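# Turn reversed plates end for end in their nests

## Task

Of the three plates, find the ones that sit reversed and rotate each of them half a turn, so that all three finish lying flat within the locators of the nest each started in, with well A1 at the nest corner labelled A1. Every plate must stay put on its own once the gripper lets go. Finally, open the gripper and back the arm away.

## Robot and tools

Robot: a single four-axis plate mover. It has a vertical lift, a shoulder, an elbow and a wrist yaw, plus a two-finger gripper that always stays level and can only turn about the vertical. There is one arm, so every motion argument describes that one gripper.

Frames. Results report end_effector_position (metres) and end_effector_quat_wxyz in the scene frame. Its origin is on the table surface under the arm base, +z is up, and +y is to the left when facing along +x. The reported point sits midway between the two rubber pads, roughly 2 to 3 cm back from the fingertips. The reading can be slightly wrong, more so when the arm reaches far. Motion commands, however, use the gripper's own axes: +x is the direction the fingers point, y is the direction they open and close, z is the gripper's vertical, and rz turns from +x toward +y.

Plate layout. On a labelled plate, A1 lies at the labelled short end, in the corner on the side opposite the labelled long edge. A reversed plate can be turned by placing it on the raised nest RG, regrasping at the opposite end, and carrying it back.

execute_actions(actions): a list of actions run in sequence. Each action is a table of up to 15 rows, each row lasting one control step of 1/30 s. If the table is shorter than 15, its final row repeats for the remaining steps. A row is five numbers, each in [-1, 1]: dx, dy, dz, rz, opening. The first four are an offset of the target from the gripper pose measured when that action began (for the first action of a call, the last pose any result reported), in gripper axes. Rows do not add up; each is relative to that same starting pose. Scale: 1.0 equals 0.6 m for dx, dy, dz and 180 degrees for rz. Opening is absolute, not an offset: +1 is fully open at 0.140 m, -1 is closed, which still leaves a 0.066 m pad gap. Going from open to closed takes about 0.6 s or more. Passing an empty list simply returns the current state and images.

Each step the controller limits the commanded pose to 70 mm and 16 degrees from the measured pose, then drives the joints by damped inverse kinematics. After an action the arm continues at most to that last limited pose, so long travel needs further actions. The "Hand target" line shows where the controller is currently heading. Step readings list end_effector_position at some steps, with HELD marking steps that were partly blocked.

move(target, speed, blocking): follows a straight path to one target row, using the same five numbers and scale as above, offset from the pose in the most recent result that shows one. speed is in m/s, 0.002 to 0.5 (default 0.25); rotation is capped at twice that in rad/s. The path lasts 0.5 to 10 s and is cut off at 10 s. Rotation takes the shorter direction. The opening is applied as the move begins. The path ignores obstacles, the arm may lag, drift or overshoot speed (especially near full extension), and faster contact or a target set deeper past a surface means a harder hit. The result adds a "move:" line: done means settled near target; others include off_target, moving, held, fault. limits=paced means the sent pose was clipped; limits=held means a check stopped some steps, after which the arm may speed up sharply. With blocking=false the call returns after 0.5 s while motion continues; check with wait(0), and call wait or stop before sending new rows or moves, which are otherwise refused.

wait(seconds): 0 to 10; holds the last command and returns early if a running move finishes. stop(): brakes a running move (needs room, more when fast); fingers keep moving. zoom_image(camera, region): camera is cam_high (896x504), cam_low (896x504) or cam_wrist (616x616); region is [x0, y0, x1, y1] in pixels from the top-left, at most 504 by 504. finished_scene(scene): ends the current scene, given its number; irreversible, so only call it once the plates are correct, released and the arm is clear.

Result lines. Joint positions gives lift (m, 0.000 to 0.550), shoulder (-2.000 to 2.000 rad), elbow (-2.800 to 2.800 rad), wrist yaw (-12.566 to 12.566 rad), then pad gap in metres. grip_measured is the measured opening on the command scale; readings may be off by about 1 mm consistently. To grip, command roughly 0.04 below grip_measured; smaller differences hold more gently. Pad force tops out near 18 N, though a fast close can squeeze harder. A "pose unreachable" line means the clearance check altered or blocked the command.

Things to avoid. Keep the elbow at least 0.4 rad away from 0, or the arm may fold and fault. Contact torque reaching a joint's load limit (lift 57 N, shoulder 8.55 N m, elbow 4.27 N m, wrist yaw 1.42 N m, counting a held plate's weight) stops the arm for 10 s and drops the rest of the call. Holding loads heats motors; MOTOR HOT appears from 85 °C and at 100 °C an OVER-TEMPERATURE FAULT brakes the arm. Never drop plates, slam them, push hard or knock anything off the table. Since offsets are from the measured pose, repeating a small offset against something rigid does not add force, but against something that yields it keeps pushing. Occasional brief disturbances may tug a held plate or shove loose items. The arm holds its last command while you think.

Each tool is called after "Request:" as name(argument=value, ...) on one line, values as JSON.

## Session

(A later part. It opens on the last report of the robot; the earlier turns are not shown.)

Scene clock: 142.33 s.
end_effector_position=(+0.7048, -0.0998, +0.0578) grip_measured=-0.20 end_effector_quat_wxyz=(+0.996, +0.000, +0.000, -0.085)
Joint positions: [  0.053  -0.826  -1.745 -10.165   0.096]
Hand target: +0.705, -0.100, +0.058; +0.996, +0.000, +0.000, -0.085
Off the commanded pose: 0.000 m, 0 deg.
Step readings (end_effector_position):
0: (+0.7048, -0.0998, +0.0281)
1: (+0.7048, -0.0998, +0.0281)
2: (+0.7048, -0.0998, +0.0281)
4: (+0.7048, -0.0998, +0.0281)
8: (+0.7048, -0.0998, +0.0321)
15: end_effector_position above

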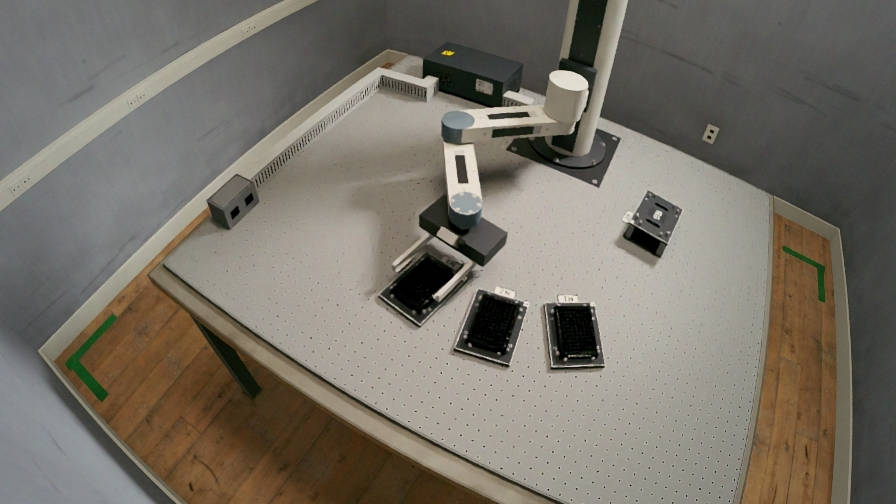

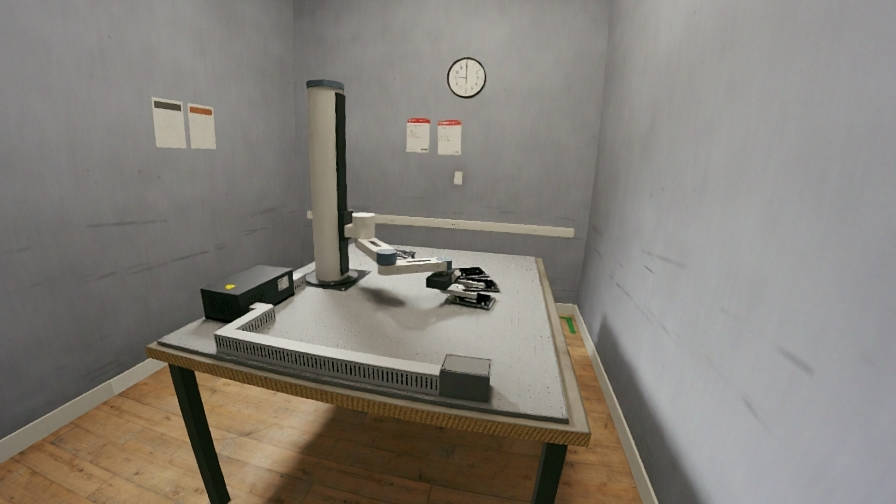

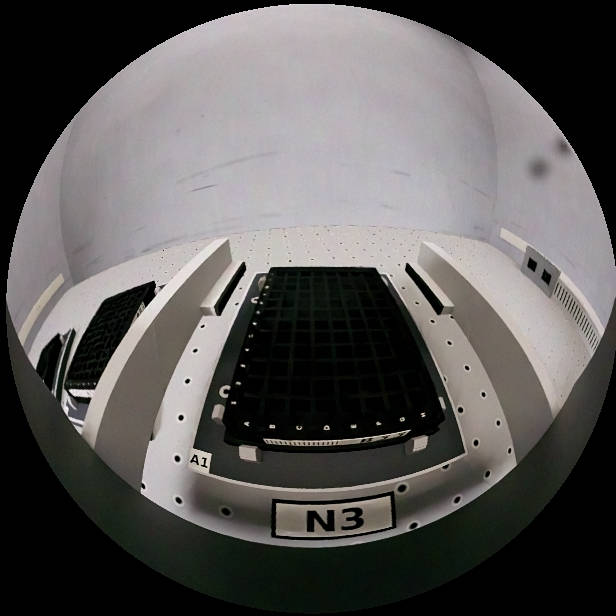

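Request:
execute_actions(actions=[[[0,0.0006,-0.005,0.0012,-0.2],[0,0.0011,-0.012,0.0025,-0.2],[0,0.0011,-0.02,0.0025,-0.2],[0,0.0011,-0.027,0.0025,-0.2],[0,0.0011,-0.033,0.0025,-0.2],[0,0.0011,-0.037,0.0025,-0.2],[0,0.0011,-0.040,0.0025,-0.2],[0,0.0011,-0.0418,0.0025,-0.2]]])

Request:
zoom_image(camera="cam_wrist", region=[140, 200, 520, 520])

Scene clock: 148.03 s.
end_effector_position=(+0.6493, +0.2458, +0.0282) grip_measured=-0.20 end_effector_quat_wxyz=(+0.968, +0.000, +0.000, +0.250)
Joint positions: [  0.023  -0.178  -1.716 -10.167   0.096]
Hand target: +0.649, +0.246, +0.028; +0.968, +0.000, +0.000, +0.250
Off the commanded pose: 0.000 m, 0 deg.
Step readings (end_effector_position):
0: (+0.6497, +0.2451, +0.0533)
1: (+0.6497, +0.2451, +0.0533)
2: (+0.6496, +0.2453, +0.0520)
4: (+0.6493, +0.2458, +0.0450)
8: (+0.6493, +0.2458, +0.0306)
15: end_effector_position above

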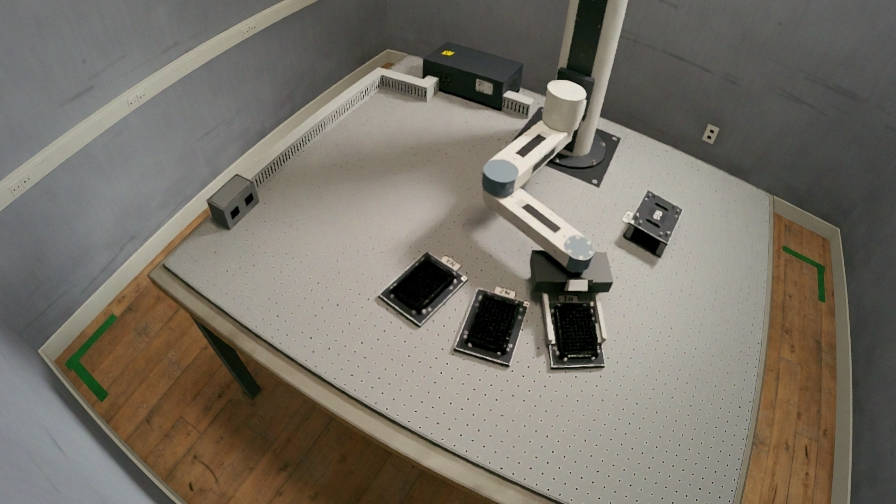

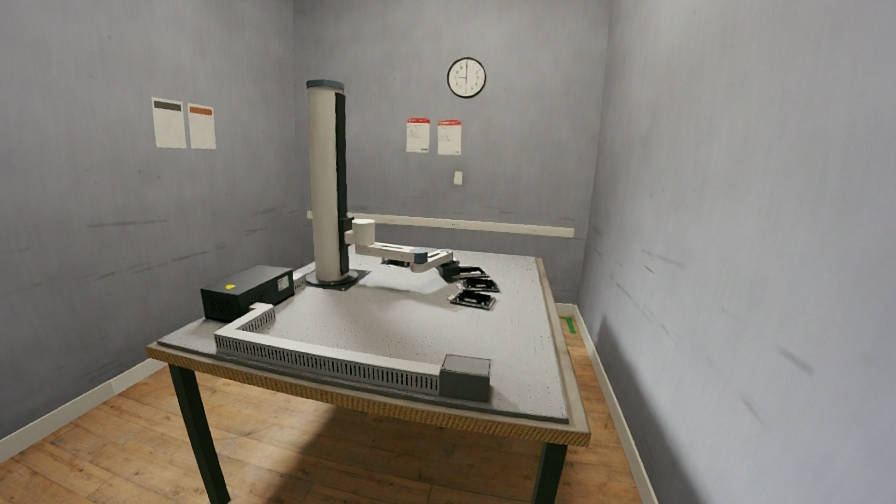

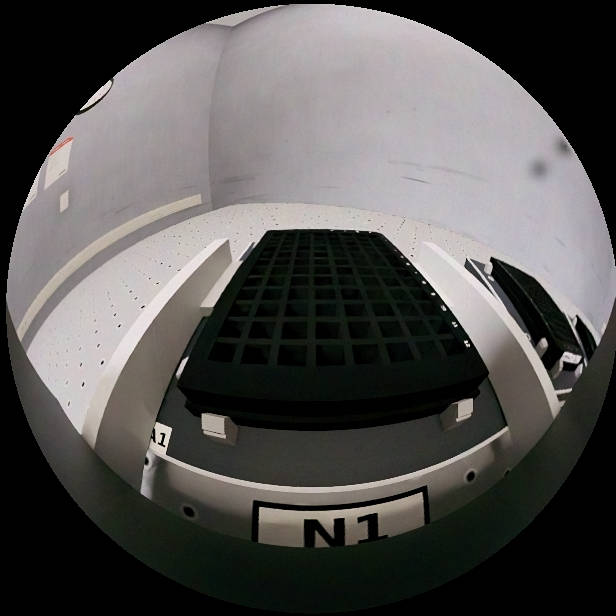

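Region (140, 200, 520, 520) of cam_wrist's 616x616 image, scaled by 1.326, with more detail than that image has; it fills the top 424 rows of this view, and the rest is white.

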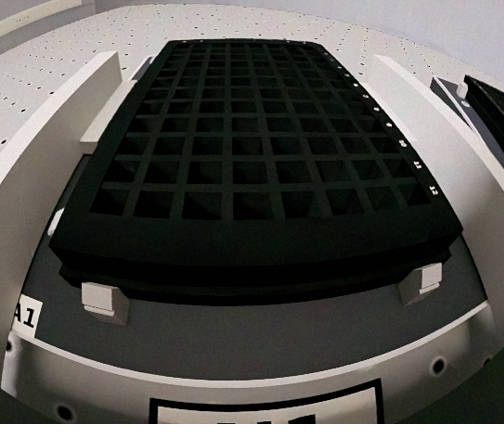

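Request:
execute_actions(actions=[[[0,0.0003,0,-0.0005,-0.36],[0,0.0003,0,-0.0005,-0.38],[0,0.0003,0,-0.0005,-0.40],[0,0.0003,0,-0.0005,-0.42],[0,0.0003,0,-0.0005,-0.44],[0,0.0003,0,-0.0005,-0.46],[0,0.0003,0,-0.0005,-0.48],[0,0.0003,0,-0.0005,-0.50],[0,0.0003,0,-0.0005,-0.52],[0,0.0003,0,-0.0005,-0.54],[0,0.0003,0,-0.0005,-0.54],[0,0.0003,0,-0.0005,-0.54],[0,0.0003,0.002,-0.0005,-0.54],[0,0.0003,0.005,-0.0005,-0.54],[0,0.0003,0.01,-0.0005,-0.54]],[[0,0,0.012,0,-0.54],[0,0,0.022,0,-0.54],[0,0,0.032,0,-0.54],[0,0,0.042,0,-0.54],[-0.0013,0.0092,0.052,0.008,-0.54],[-0.0037,0.023,0.061,0.02,-0.54],[-0.0073,0.0413,0.07,0.036,-0.54],[-0.0127,0.0642,0.078,0.056,-0.54],[-0.0193,0.0887,0.086,0.0776,-0.54],[-0.0272,0.1128,0.094,0.0991,-0.54],[-0.0358,0.1358,0.101,0.1199,-0.54],[-0.0457,0.1593,0.107,0.1415,-0.54],[-0.0565,0.1823,0.112,0.1631,-0.54],[-0.0677,0.2042,0.116,0.1839,-0.54],[-0.0803,0.2262,0.119,0.2055,-0.54]],[[-0.0062,0.1,0.01,0.0852,-0.54],[-0.0103,0.1242,0.012,0.1065,-0.54],[-0.0152,0.1483,0.012,0.1278,-0.54],[-0.0213,0.1722,0.012,0.1491,-0.54],[-0.0283,0.1952,0.012,0.1704,-0.54],[-0.0362,0.218,0.012,0.1917,-0.54],[-0.0448,0.2402,0.012,0.213,-0.54],[-0.0543,0.2618,0.012,0.2343,-0.54],[-0.0648,0.2822,0.012,0.2556,-0.54],[-0.0758,0.3023,0.012,0.2769,-0.54],[-0.0875,0.3217,0.012,0.2982,-0.54],[-0.0998,0.3398,0.012,0.3194,-0.54],[-0.1128,0.3573,0.012,0.3407,-0.54],[-0.1262,0.3742,0.012,0.362,-0.54],[-0.136,0.385,0.012,0.377,-0.54]]])

Scene clock: 171.07 s.
end_effector_position=(+0.3460, +0.3767, +0.1051) grip_measured=-0.47 end_effector_quat_wxyz=(+0.501, +0.000, +0.000, +0.865)
Joint positions: [ 0.1    0.066 -1.474 -9.067  0.086]
Hand target: +0.327, +0.374, +0.105; +0.456, +0.000, +0.000, +0.890
Off the commanded pose: 0.021 m, 6 deg.
Step readings (end_effector_position; steps 1 to 15: 1st action; 16 to 30: 2nd action; 31 to 45: 3rd action):
0: (+0.6493, +0.2458, +0.0282)
1: (+0.6493, +0.2457, +0.0282)
2: (+0.6492, +0.2459, +0.0282)
4: (+0.6492, +0.2459, +0.0282)
8: (+0.6492, +0.2459, +0.0282)
15: (+0.6492, +0.2459, +0.0308)
16: (+0.6492, +0.2459, +0.0330)
17: (+0.6492, +0.2459, +0.0360)
19: (+0.6492, +0.2459, +0.0445)
23: (+0.6453, +0.2508, +0.0656)
30: (+0.5645, +0.3232, +0.0979)
31: (+0.5509, +0.3323, +0.1004)
32: (+0.5350, +0.3403, +0.1022)
34: (+0.4982, +0.3547, +0.1048)
38: (+0.4390, +0.3722, +0.1051)
45: end_effector_position above

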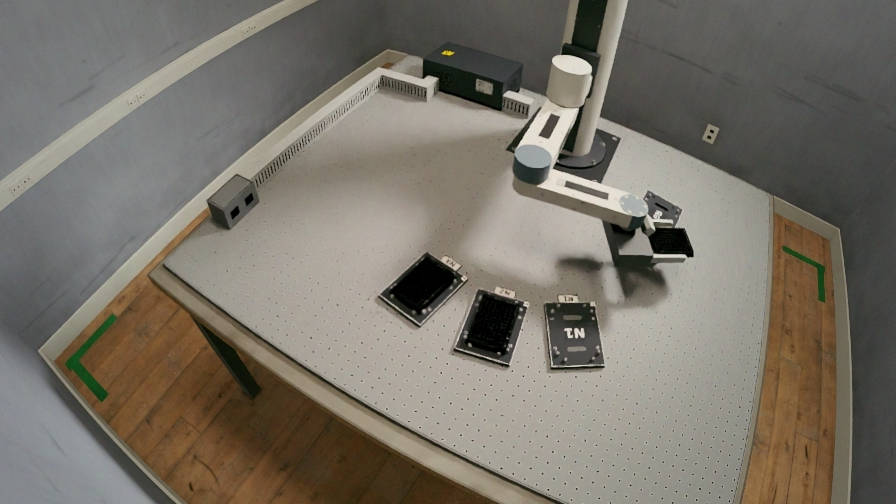

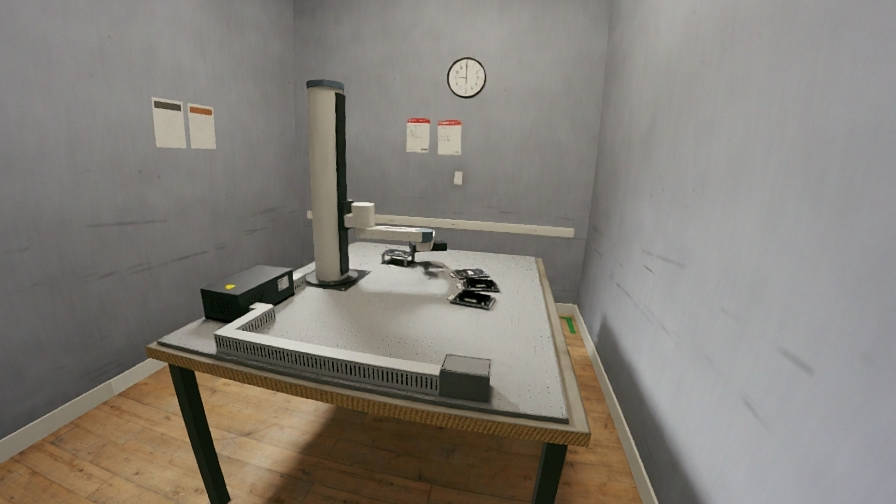

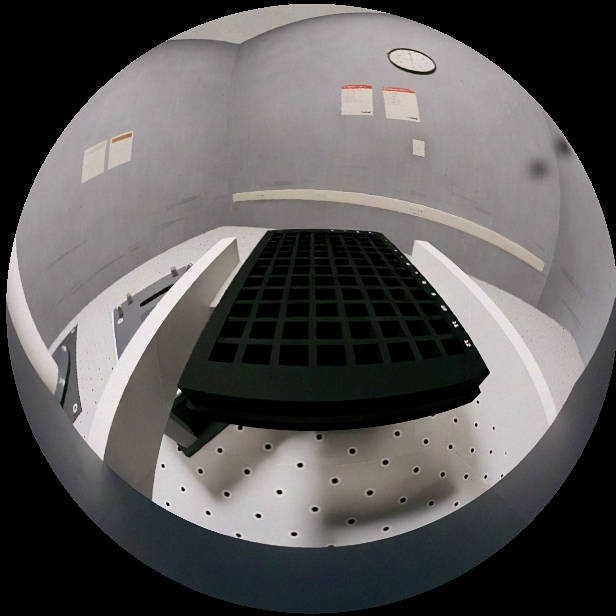

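Request:
execute_actions(actions=[[[0.0128,0.0361,0,0.042,-0.54],[0.0143,0.0463,0,0.0563,-0.54],[0.0164,0.0601,-0.001,0.076,-0.54],[0.0187,0.0757,-0.002,0.0982,-0.54],[0.0212,0.0922,-0.003,0.1217,-0.54],[0.0237,0.1088,-0.0035,0.1453,-0.54],[0.0262,0.1254,-0.004,0.1688,-0.54],[0.0287,0.1419,-0.005,0.1924,-0.54],[0.0312,0.1585,-0.006,0.2159,-0.54],[0.0335,0.1741,-0.0065,0.2382,-0.54],[0.0356,0.1879,-0.007,0.2578,-0.54],[0.0373,0.1989,-0.0075,0.2735,-0.54],[0.0385,0.2072,-0.008,0.2852,-0.54],[0.0392,0.2118,-0.0082,0.2918,-0.54],[0.0395,0.21365,-0.0082,0.2944,-0.54]]])

Scene clock: 177.80 s.
end_effector_position=(+0.2313, +0.3355, +0.1005) grip_measured=-0.47 end_effector_quat_wxyz=(+0.094, +0.000, +0.000, +0.996)
Joint positions: [ 0.095  0.294 -1.551 -8.356  0.086]
Hand target: +0.224, +0.333, +0.100; +0.064, +0.000, +0.000, +0.998
Off the commanded pose: 0.009 m, 4 deg.
Step readings (end_effector_position):
0: (+0.3265, +0.3742, +0.1051)
1: (+0.3264, +0.3741, +0.1051)
2: (+0.3243, +0.3730, +0.1051)
4: (+0.3144, +0.3686, +0.1049)
8: (+0.2835, +0.3555, +0.1030)
15: end_effector_position above

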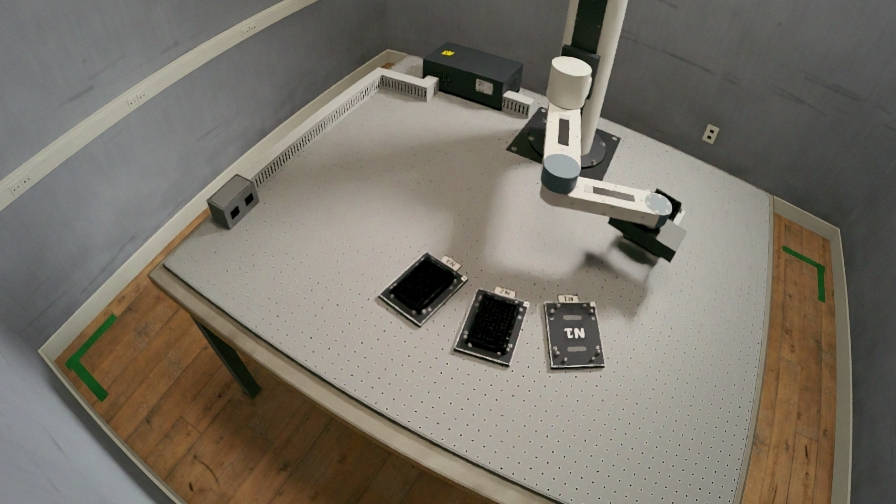

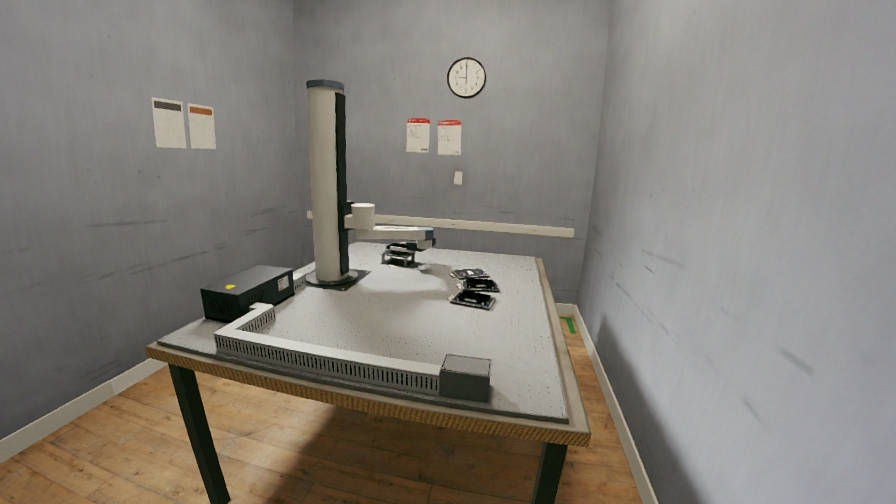

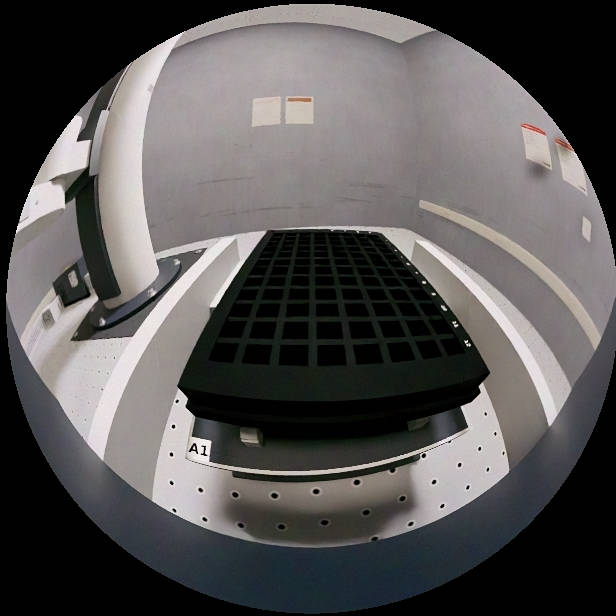

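Request:
execute_actions(actions=[])

Request:
zoom_image(camera="cam_wrist", region=[140, 200, 520, 520])

Scene clock: 179.77 s.
end_effector_position=(+0.2235, +0.3332, +0.1002) grip_measured=-0.47 end_effector_quat_wxyz=(+0.064, +0.000, +0.000, +0.998)
Joint positions: [ 0.095  0.321 -1.56  -8.314  0.086]
Hand target: +0.224, +0.333, +0.100; +0.064, +0.000, +0.000, +0.998
Off the commanded pose: 0.001 m, 0 deg.

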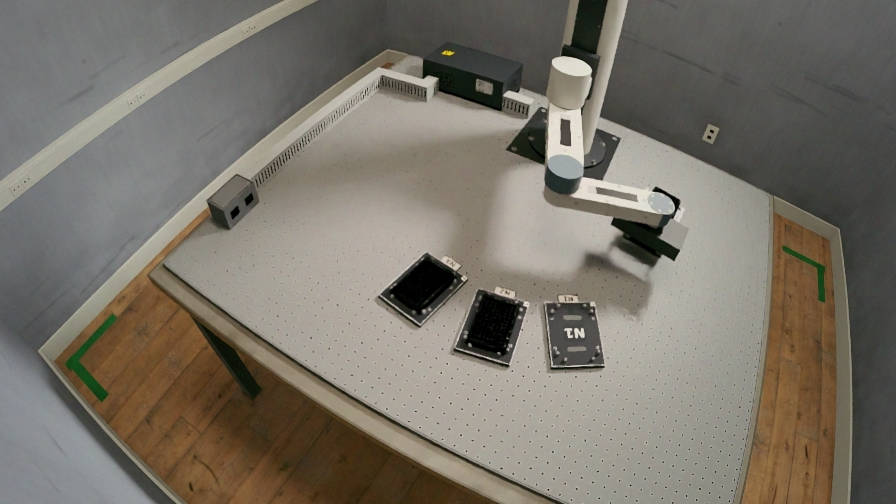

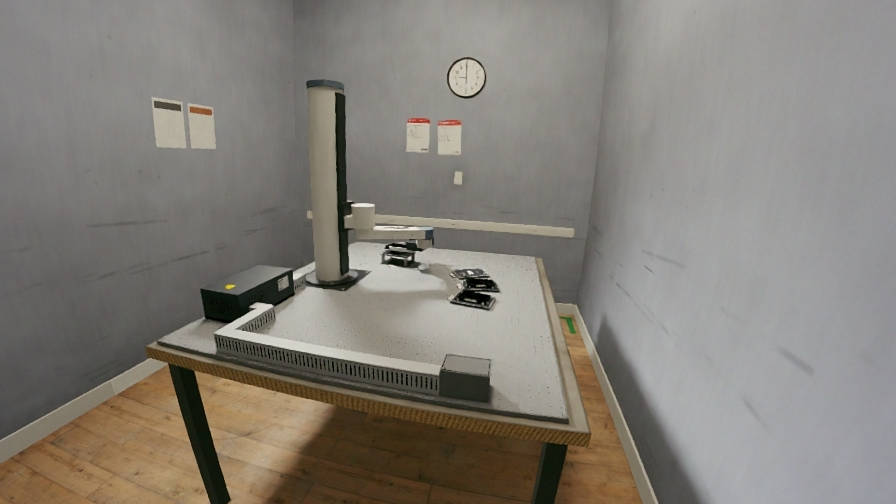

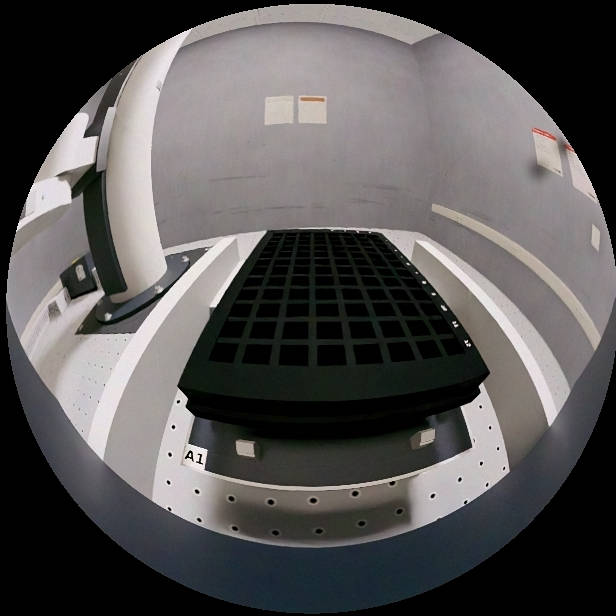

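Region (140, 200, 520, 520) of cam_wrist's 616x616 image, scaled by 1.326, with more detail than that image has; it fills the top 424 rows of this view, and the rest is white.

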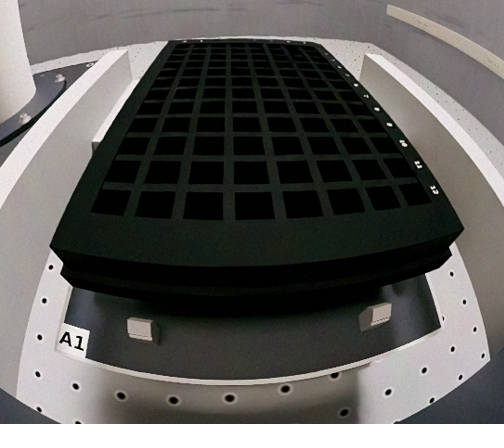

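Request:
execute_actions(actions=[[[0.0012,-0.0004,-0.004,0.0009,-0.54],[0.0012,-0.0004,-0.010,0.0009,-0.54],[0.0012,-0.0004,-0.016,0.0009,-0.54],[0.0012,-0.0004,-0.021,0.0009,-0.54],[0.0012,-0.0004,-0.025,0.0009,-0.54],[0.0012,-0.0004,-0.028,0.0009,-0.54],[0.0012,-0.0004,-0.0305,0.0009,-0.54],[0.0012,-0.0004,-0.0325,0.0009,-0.54],[0.0012,-0.0004,-0.0343,0.0009,-0.54],[0.0012,-0.0004,-0.036,0.0009,-0.54],[0.0012,-0.0004,-0.0375,0.0009,-0.54],[0.0012,-0.0004,-0.0387,0.0009,-0.54],[0.0012,-0.0004,-0.0395,0.0009,-0.54],[0.0012,-0.0004,-0.04,0.0009,-0.54],[0.0012,-0.0004,-0.04,0.0009,-0.54]],[[0,0,0,0,-0.50],[0,0,0,0,-0.46],[0,0,0,0,-0.40],[0,0,0,0,-0.30],[0,0,0,0,-0.2],[0,0,0.003,0,-0.2],[0,0,0.010,0,-0.2],[0,0,0.018,0,-0.2],[0,0,0.026,0,-0.2],[0,0,0.034,0,-0.2],[0,0,0.040,0,-0.2],[0,0,0.044,0,-0.2],[0,0,0.045,0,-0.2],[0,0,0.045,0.02,-0.2],[0,0,0.045,0.06,-0.2]],[[0,0,0,0.5,-0.2]],[[0,0,0,0.5,-0.2]]])

Scene clock: 188.37 s.
end_effector_position=(+0.2259, +0.3374, +0.1035) grip_measured=-0.20 end_effector_quat_wxyz=(+0.754, -0.000, -0.000, -0.657)
Joint positions: [ 0.098  1.128 -2.321 -6.522  0.096]
Hand target: +0.224, +0.337, +0.103; +0.812, -0.000, -0.000, -0.584
Off the commanded pose: 0.004 m, 32 deg; orientation clipped at the last step of the last action.
Step readings (end_effector_position; steps 1 to 15: 1st action; 16 to 30: 2nd action; 31 to 45: 3rd action; 46 to 60: 4th action):
0: (+0.2235, +0.3332, +0.1002)
1: (+0.2235, +0.3332, +0.1001)
2: (+0.2232, +0.3334, +0.0988)
4: (+0.2228, +0.3335, +0.0928)
8: (+0.2228, +0.3335, +0.0823)
15: (+0.2228, +0.3335, +0.0761)
16: (+0.2228, +0.3335, +0.0762)
17: (+0.2228, +0.3335, +0.0762)
19: (+0.2228, +0.3335, +0.0762)
23: (+0.2228, +0.3335, +0.0801)
30: (+0.2231, +0.3334, +0.1034)
31: (+0.2233, +0.3333, +0.1033)
32: (+0.2236, +0.3331, +0.1032)
34: (+0.2245, +0.3328, +0.1032)
38: (+0.2245, +0.3330, +0.1034)
45: (+0.2242, +0.3336, +0.1034)
46: (+0.2241, +0.3337, +0.1034)
47: (+0.2243, +0.3339, +0.1034)
49: (+0.2248, +0.3343, +0.1034)
53: (+0.2250, +0.3349, +0.1034)
60: end_effector_position above

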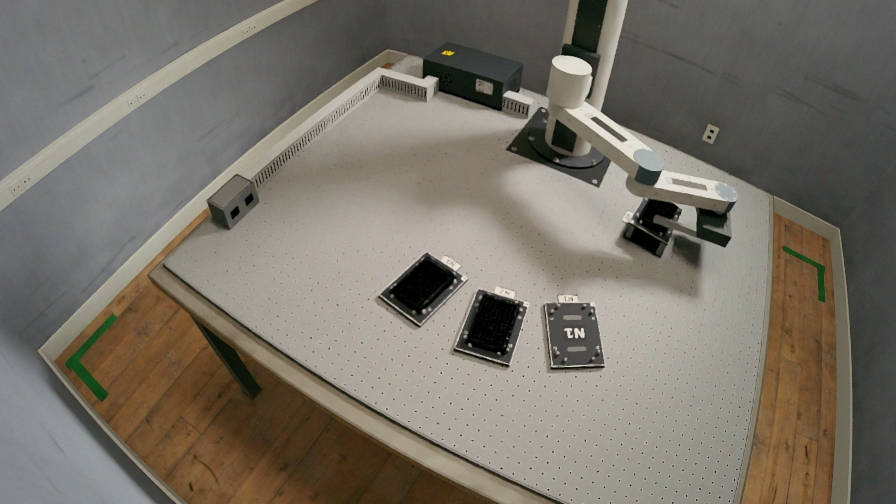

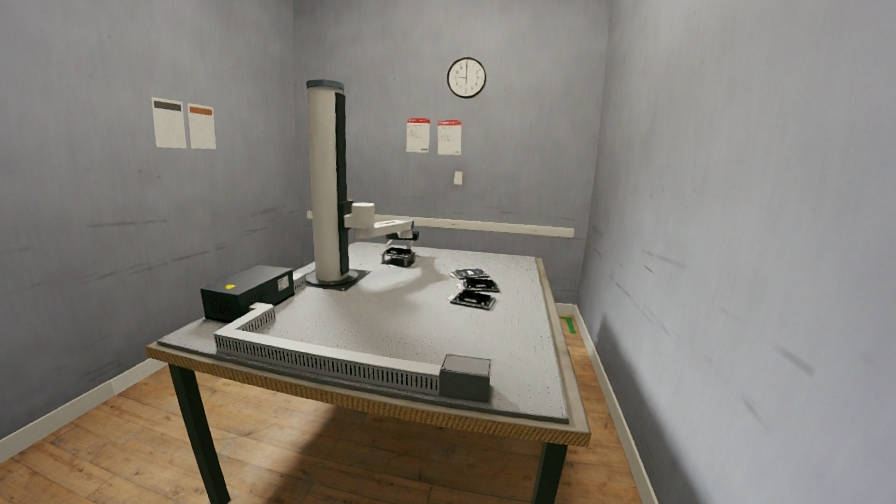

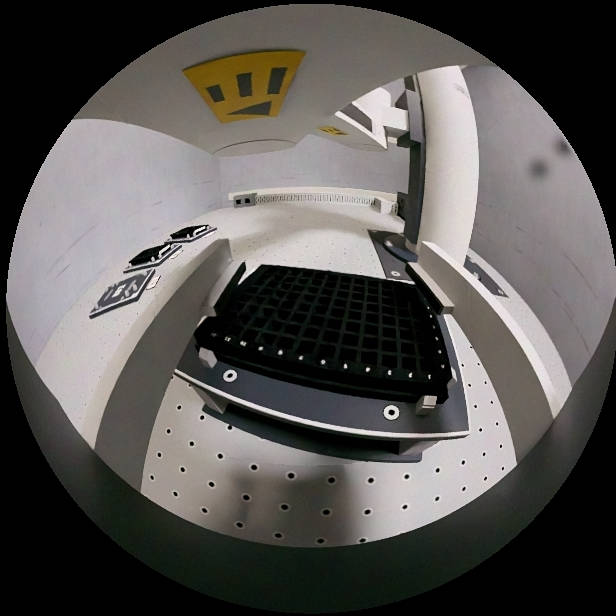

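Request:
execute_actions(actions=[[[0.0097,0.0044,0,0.4155,-0.2]]])

Scene clock: 191.87 s.
end_effector_position=(+0.2278, +0.3323, +0.1034) grip_measured=-0.20 end_effector_quat_wxyz=(+0.988, -0.000, -0.000, -0.154)
Joint positions: [ 0.098  1.109 -1.653 -6.048  0.096]
Hand target: +0.228, +0.332, +0.103; +0.997, -0.000, -0.000, -0.071
Off the commanded pose: 0.002 m, 10 deg.
Step readings (end_effector_position):
0: (+0.2240, +0.3367, +0.1034)
1: (+0.2240, +0.3367, +0.1034)
2: (+0.2247, +0.3364, +0.1034)
4: (+0.2270, +0.3353, +0.1034)
8: (+0.2281, +0.3336, +0.1034)
15: end_effector_position above

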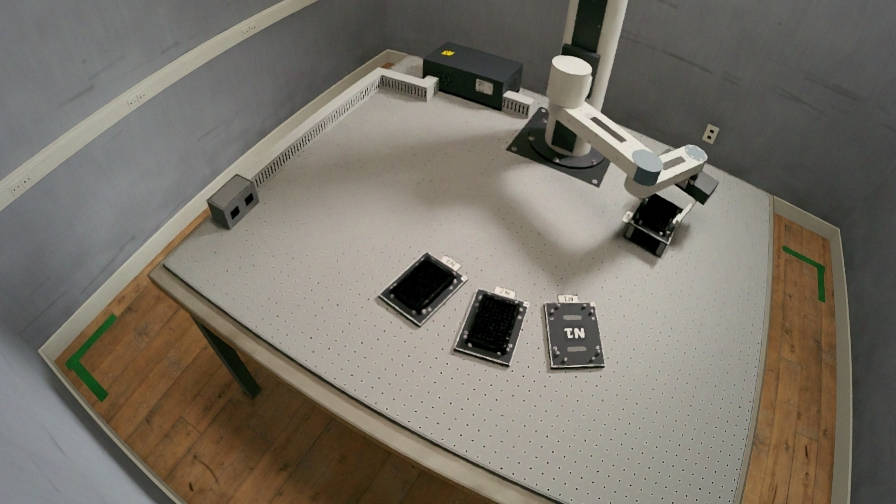

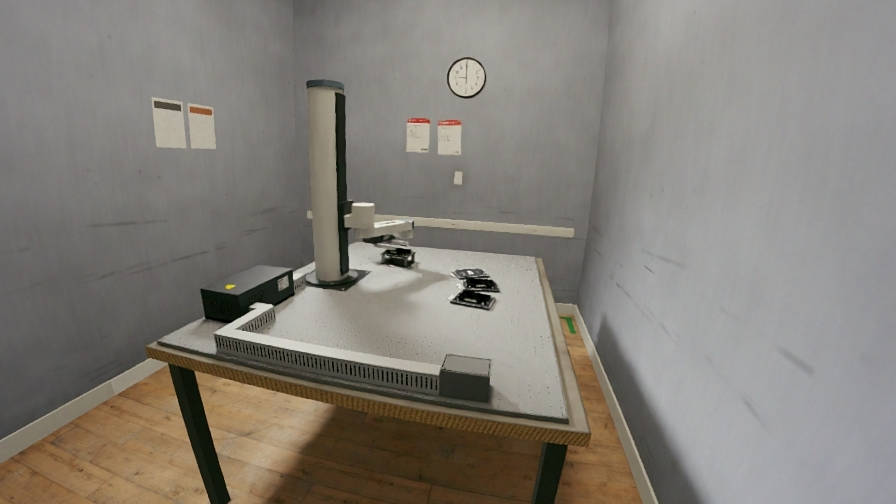

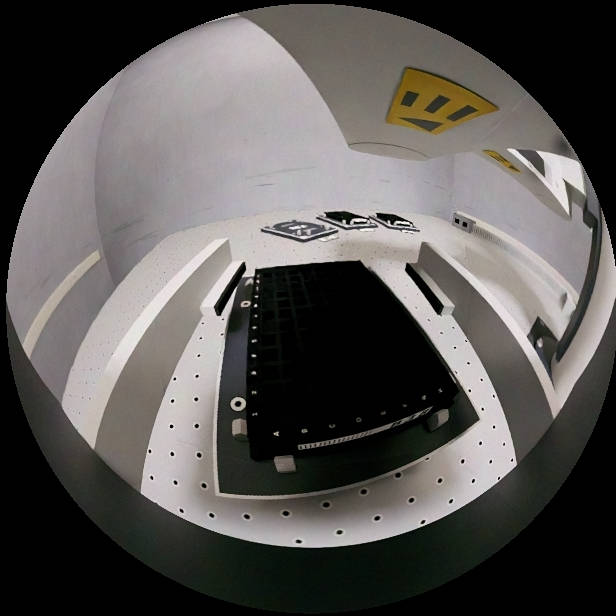

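Request:
execute_actions(actions=[[[0.0025,0.0003,-0.005,0.0579,-0.2],[0.0025,0.0003,-0.013,0.0579,-0.2],[0.0025,0.0003,-0.022,0.0579,-0.2],[0.0025,0.0003,-0.030,0.0579,-0.2],[0.0025,0.0003,-0.036,0.0579,-0.2],[0.0025,0.0003,-0.041,0.0579,-0.2],[0.0025,0.0003,-0.044,0.0579,-0.25],[0.0025,0.0003,-0.0455,0.0579,-0.30],[0.0025,0.0003,-0.0455,0.0579,-0.35],[0.0025,0.0003,-0.0455,0.0579,-0.39],[0.0025,0.0003,-0.0455,0.0579,-0.42],[0.0025,0.0003,-0.0455,0.0579,-0.445],[0.0025,0.0003,-0.0455,0.0579,-0.47],[0.0025,0.0003,-0.0455,0.0579,-0.50],[0.0025,0.0003,-0.0455,0.0579,-0.54]]])

Request:
zoom_image(camera="cam_wrist", region=[140, 200, 520, 520])

Scene clock: 198.67 s.
end_effector_position=(+0.2292, +0.3321, +0.0761) grip_measured=-0.47 end_effector_quat_wxyz=(+0.998, -0.000, -0.000, -0.063)
Joint positions: [ 0.071  1.079 -1.522 -5.967  0.086]
Hand target: +0.229, +0.332, +0.076; +0.998, -0.000, -0.000, -0.063
Off the commanded pose: 0.000 m, 0 deg.
Step readings (end_effector_position):
0: (+0.2274, +0.3318, +0.1034)
1: (+0.2275, +0.3318, +0.1034)
2: (+0.2282, +0.3320, +0.1021)
4: (+0.2292, +0.3320, +0.0947)
8: (+0.2292, +0.3320, +0.0788)
15: end_effector_position above

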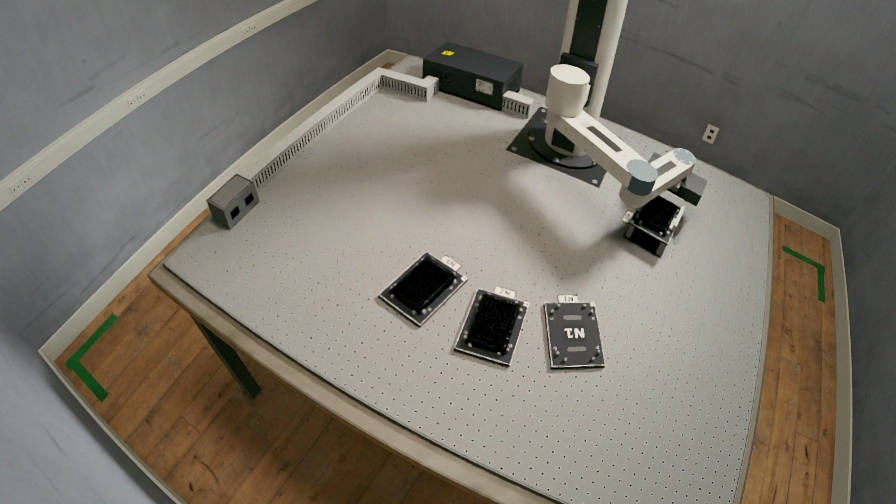

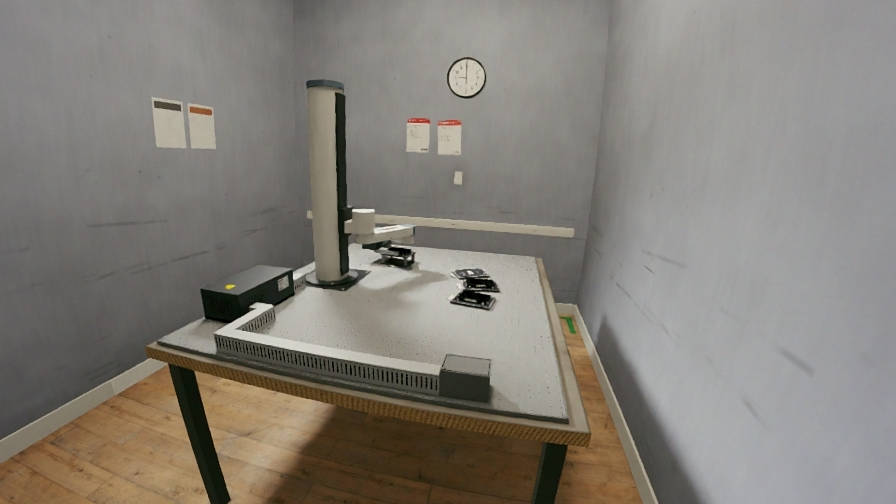

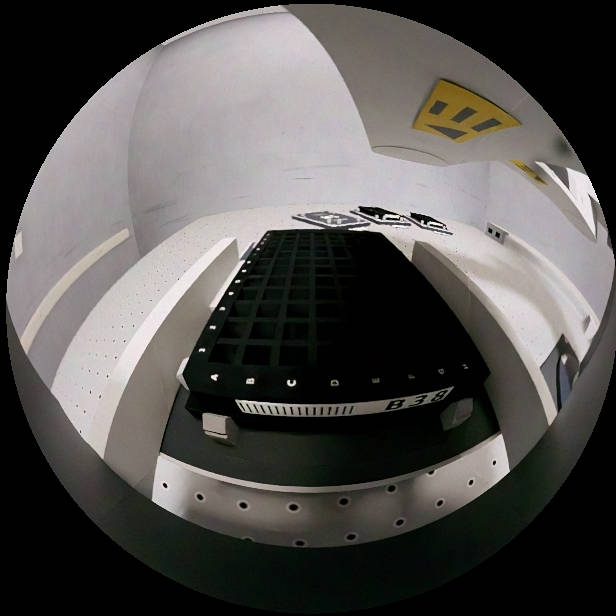

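Region (140, 200, 520, 520) of cam_wrist's 616x616 image, scaled by 1.326, with more detail than that image has; it fills the top 424 rows of this view, and the rest is white.

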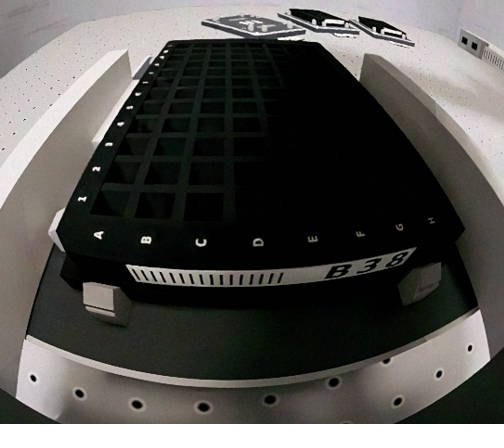

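Request:
execute_actions(actions=[[[0,0,0.003,0,-0.54],[0,0,0.008,0,-0.54],[0,0,0.015,0,-0.54],[0,0,0.023,0,-0.54],[0,0,0.031,0,-0.54],[0,0,0.037,0,-0.54],[0,0,0.041,0,-0.54],[0.0071,-0.0005,0.043,0.002,-0.54],[0.0178,-0.0013,0.043,0.005,-0.54],[0.0321,-0.0024,0.043,0.009,-0.54],[0.0499,-0.0038,0.043,0.0141,-0.54],[0.0713,-0.0054,0.043,0.0201,-0.54],[0.0926,-0.007,0.043,0.0261,-0.54],[0.1176,-0.0089,0.043,0.0331,-0.54],[0.1425,-0.0108,0.043,0.0402,-0.54]],[[0.085,-0.0124,0,0.0241,-0.54],[0.112,-0.0163,0,0.0318,-0.54],[0.138,-0.0201,0,0.0392,-0.54],[0.163,-0.0237,0,0.0463,-0.54],[0.1874,-0.0273,0,0.0532,-0.54],[0.2107,-0.0307,0,0.0599,-0.54],[0.2341,-0.0341,0,0.0665,-0.54],[0.2574,-0.0375,0,0.0731,-0.54],[0.2808,-0.0409,0,0.0798,-0.54],[0.3041,-0.0443,0,0.0864,-0.54],[0.3274,-0.0477,0,0.093,-0.54],[0.3508,-0.0511,0,0.0996,-0.54],[0.3741,-0.0545,0,0.1063,-0.54],[0.394,-0.0574,0,0.1119,-0.54],[0.41,-0.0597,0,0.1165,-0.54]]])

Scene clock: 207.87 s.
end_effector_position=(+0.4277, +0.2760, +0.1019) grip_measured=-0.47 end_effector_quat_wxyz=(+0.997, -0.000, -0.000, +0.076)
Joint positions: [ 0.097  0.262 -1.125 -5.268  0.086]
Hand target: +0.473, +0.259, +0.102; +0.994, -0.000, -0.000, +0.108
Off the commanded pose: 0.083 m, 8 deg; position clipped at the last step of the last action.
Step readings (end_effector_position; steps 1 to 15: 1st action; 16 to 30: 2nd action):
0: (+0.2292, +0.3321, +0.0761)
1: (+0.2292, +0.3321, +0.0762)
2: (+0.2292, +0.3321, +0.0774)
4: (+0.2292, +0.3321, +0.0828)
8: (+0.2292, +0.3321, +0.0983)
15: (+0.2679, +0.3231, +0.1019)
16: (+0.2780, +0.3205, +0.1019)
17: (+0.2879, +0.3178, +0.1019)
19: (+0.3083, +0.3119, +0.1019)
23: (+0.3523, +0.2987, +0.1019)
30: end_effector_position above

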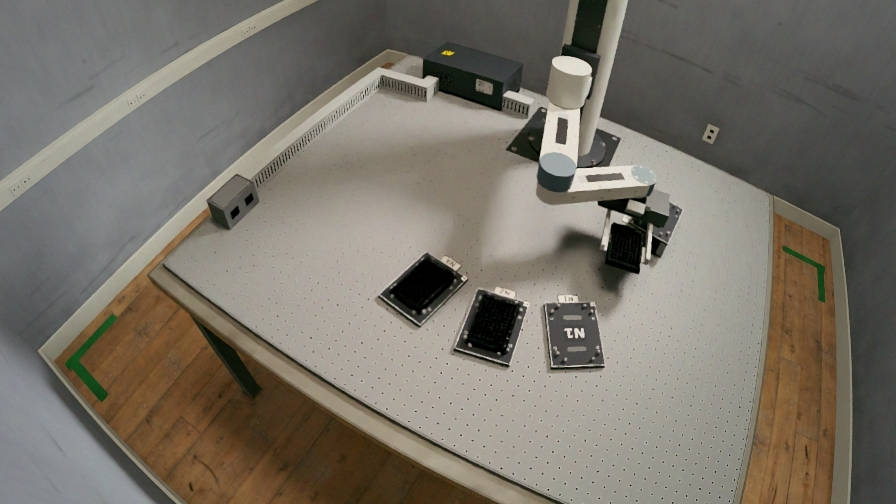

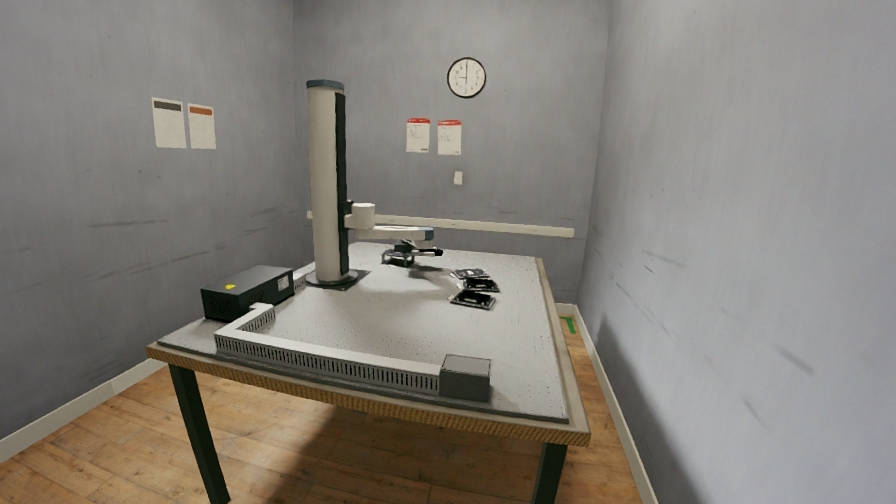

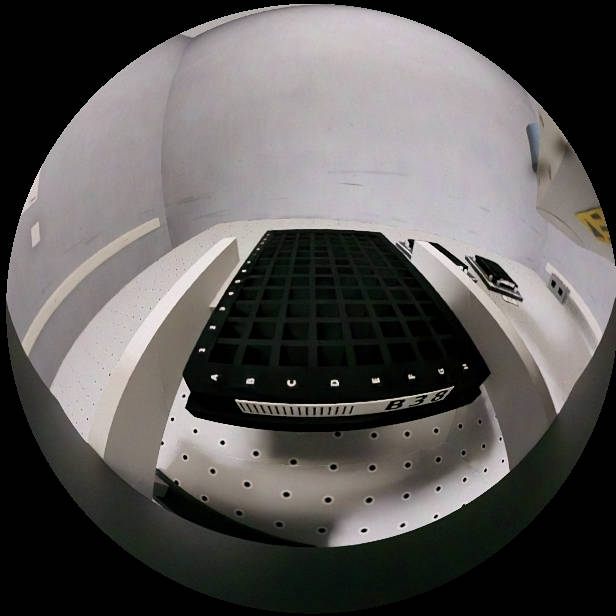

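Request:
execute_actions(actions=[[[0.0803,-0.0418,0,0.0236,-0.54],[0.0961,-0.0454,0,0.0286,-0.54],[0.1177,-0.0504,0,0.0355,-0.54],[0.1421,-0.056,-0.002,0.0433,-0.54],[0.1679,-0.062,-0.006,0.0515,-0.54],[0.1937,-0.0679,-0.012,0.0598,-0.54],[0.2195,-0.0738,-0.02,0.068,-0.54],[0.2454,-0.0798,-0.029,0.0762,-0.54],[0.2712,-0.0857,-0.038,0.0845,-0.54],[0.2956,-0.0913,-0.047,0.0923,-0.54],[0.3171,-0.0963,-0.056,0.0991,-0.54],[0.3343,-0.1003,-0.065,0.1046,-0.54],[0.3473,-0.1032,-0.073,0.1087,-0.54],[0.3544,-0.1049,-0.079,0.111,-0.54],[0.3573,-0.10555,-0.0828,0.11195,-0.54]]])

Scene clock: 213.33 s.
end_effector_position=(+0.6205, +0.2307, +0.0637) grip_measured=-0.47 end_effector_quat_wxyz=(+0.979, -0.000, -0.000, +0.203)
Joint positions: [ 0.059 -0.219 -1.535 -4.12   0.086]
Hand target: +0.640, +0.238, +0.052; +0.972, -0.000, -0.000, +0.234
Off the commanded pose: 0.034 m, 5 deg.
Step readings (end_effector_position):
0: (+0.4731, +0.2592, +0.1019)
1: (+0.4731, +0.2593, +0.1019)
2: (+0.4744, +0.2594, +0.1019)
4: (+0.4836, +0.2581, +0.1019)
8: (+0.5248, +0.2486, +0.1000)
15: end_effector_position above

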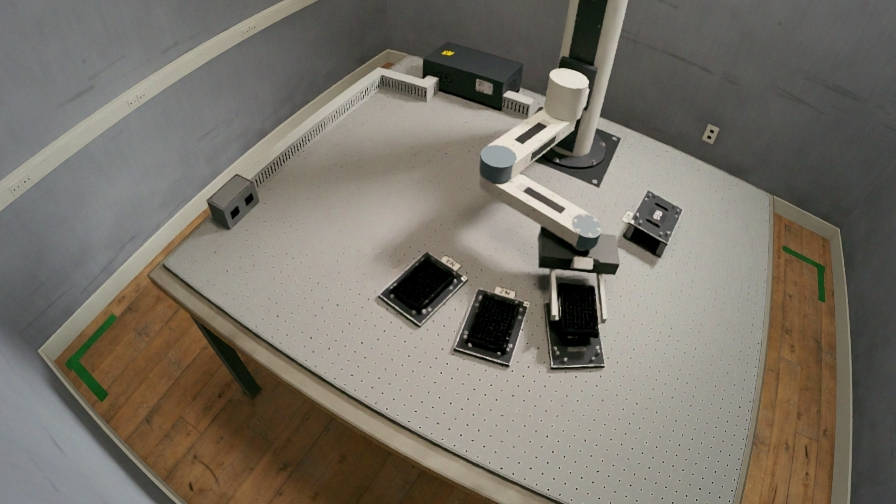

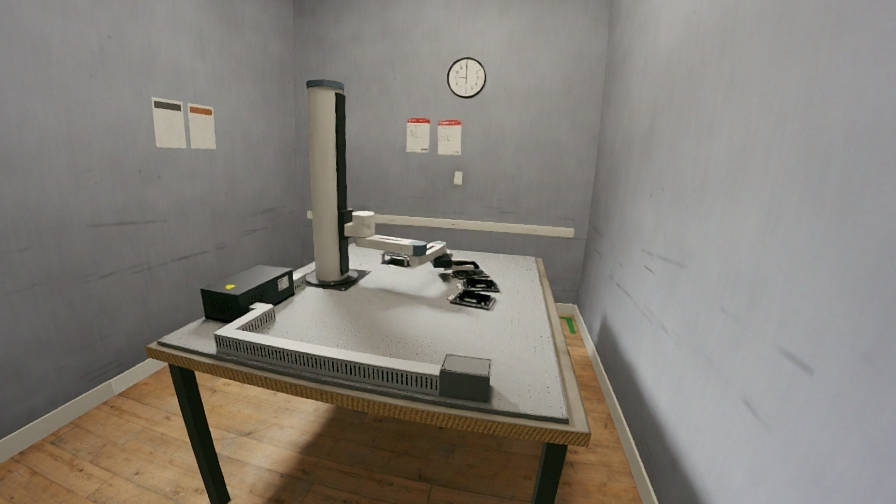

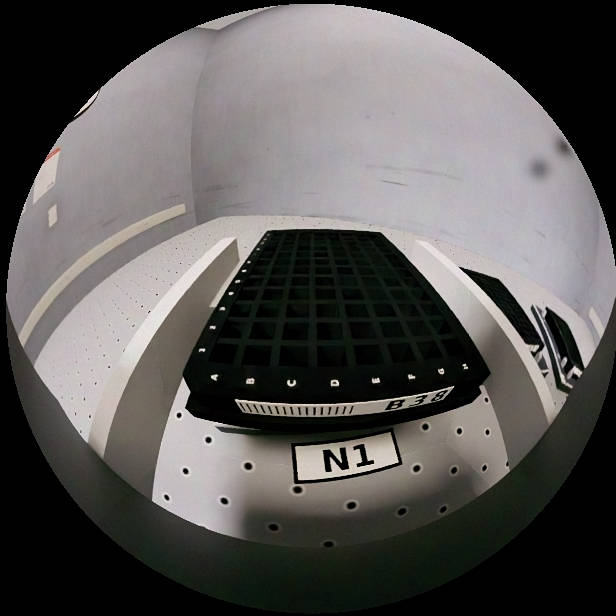

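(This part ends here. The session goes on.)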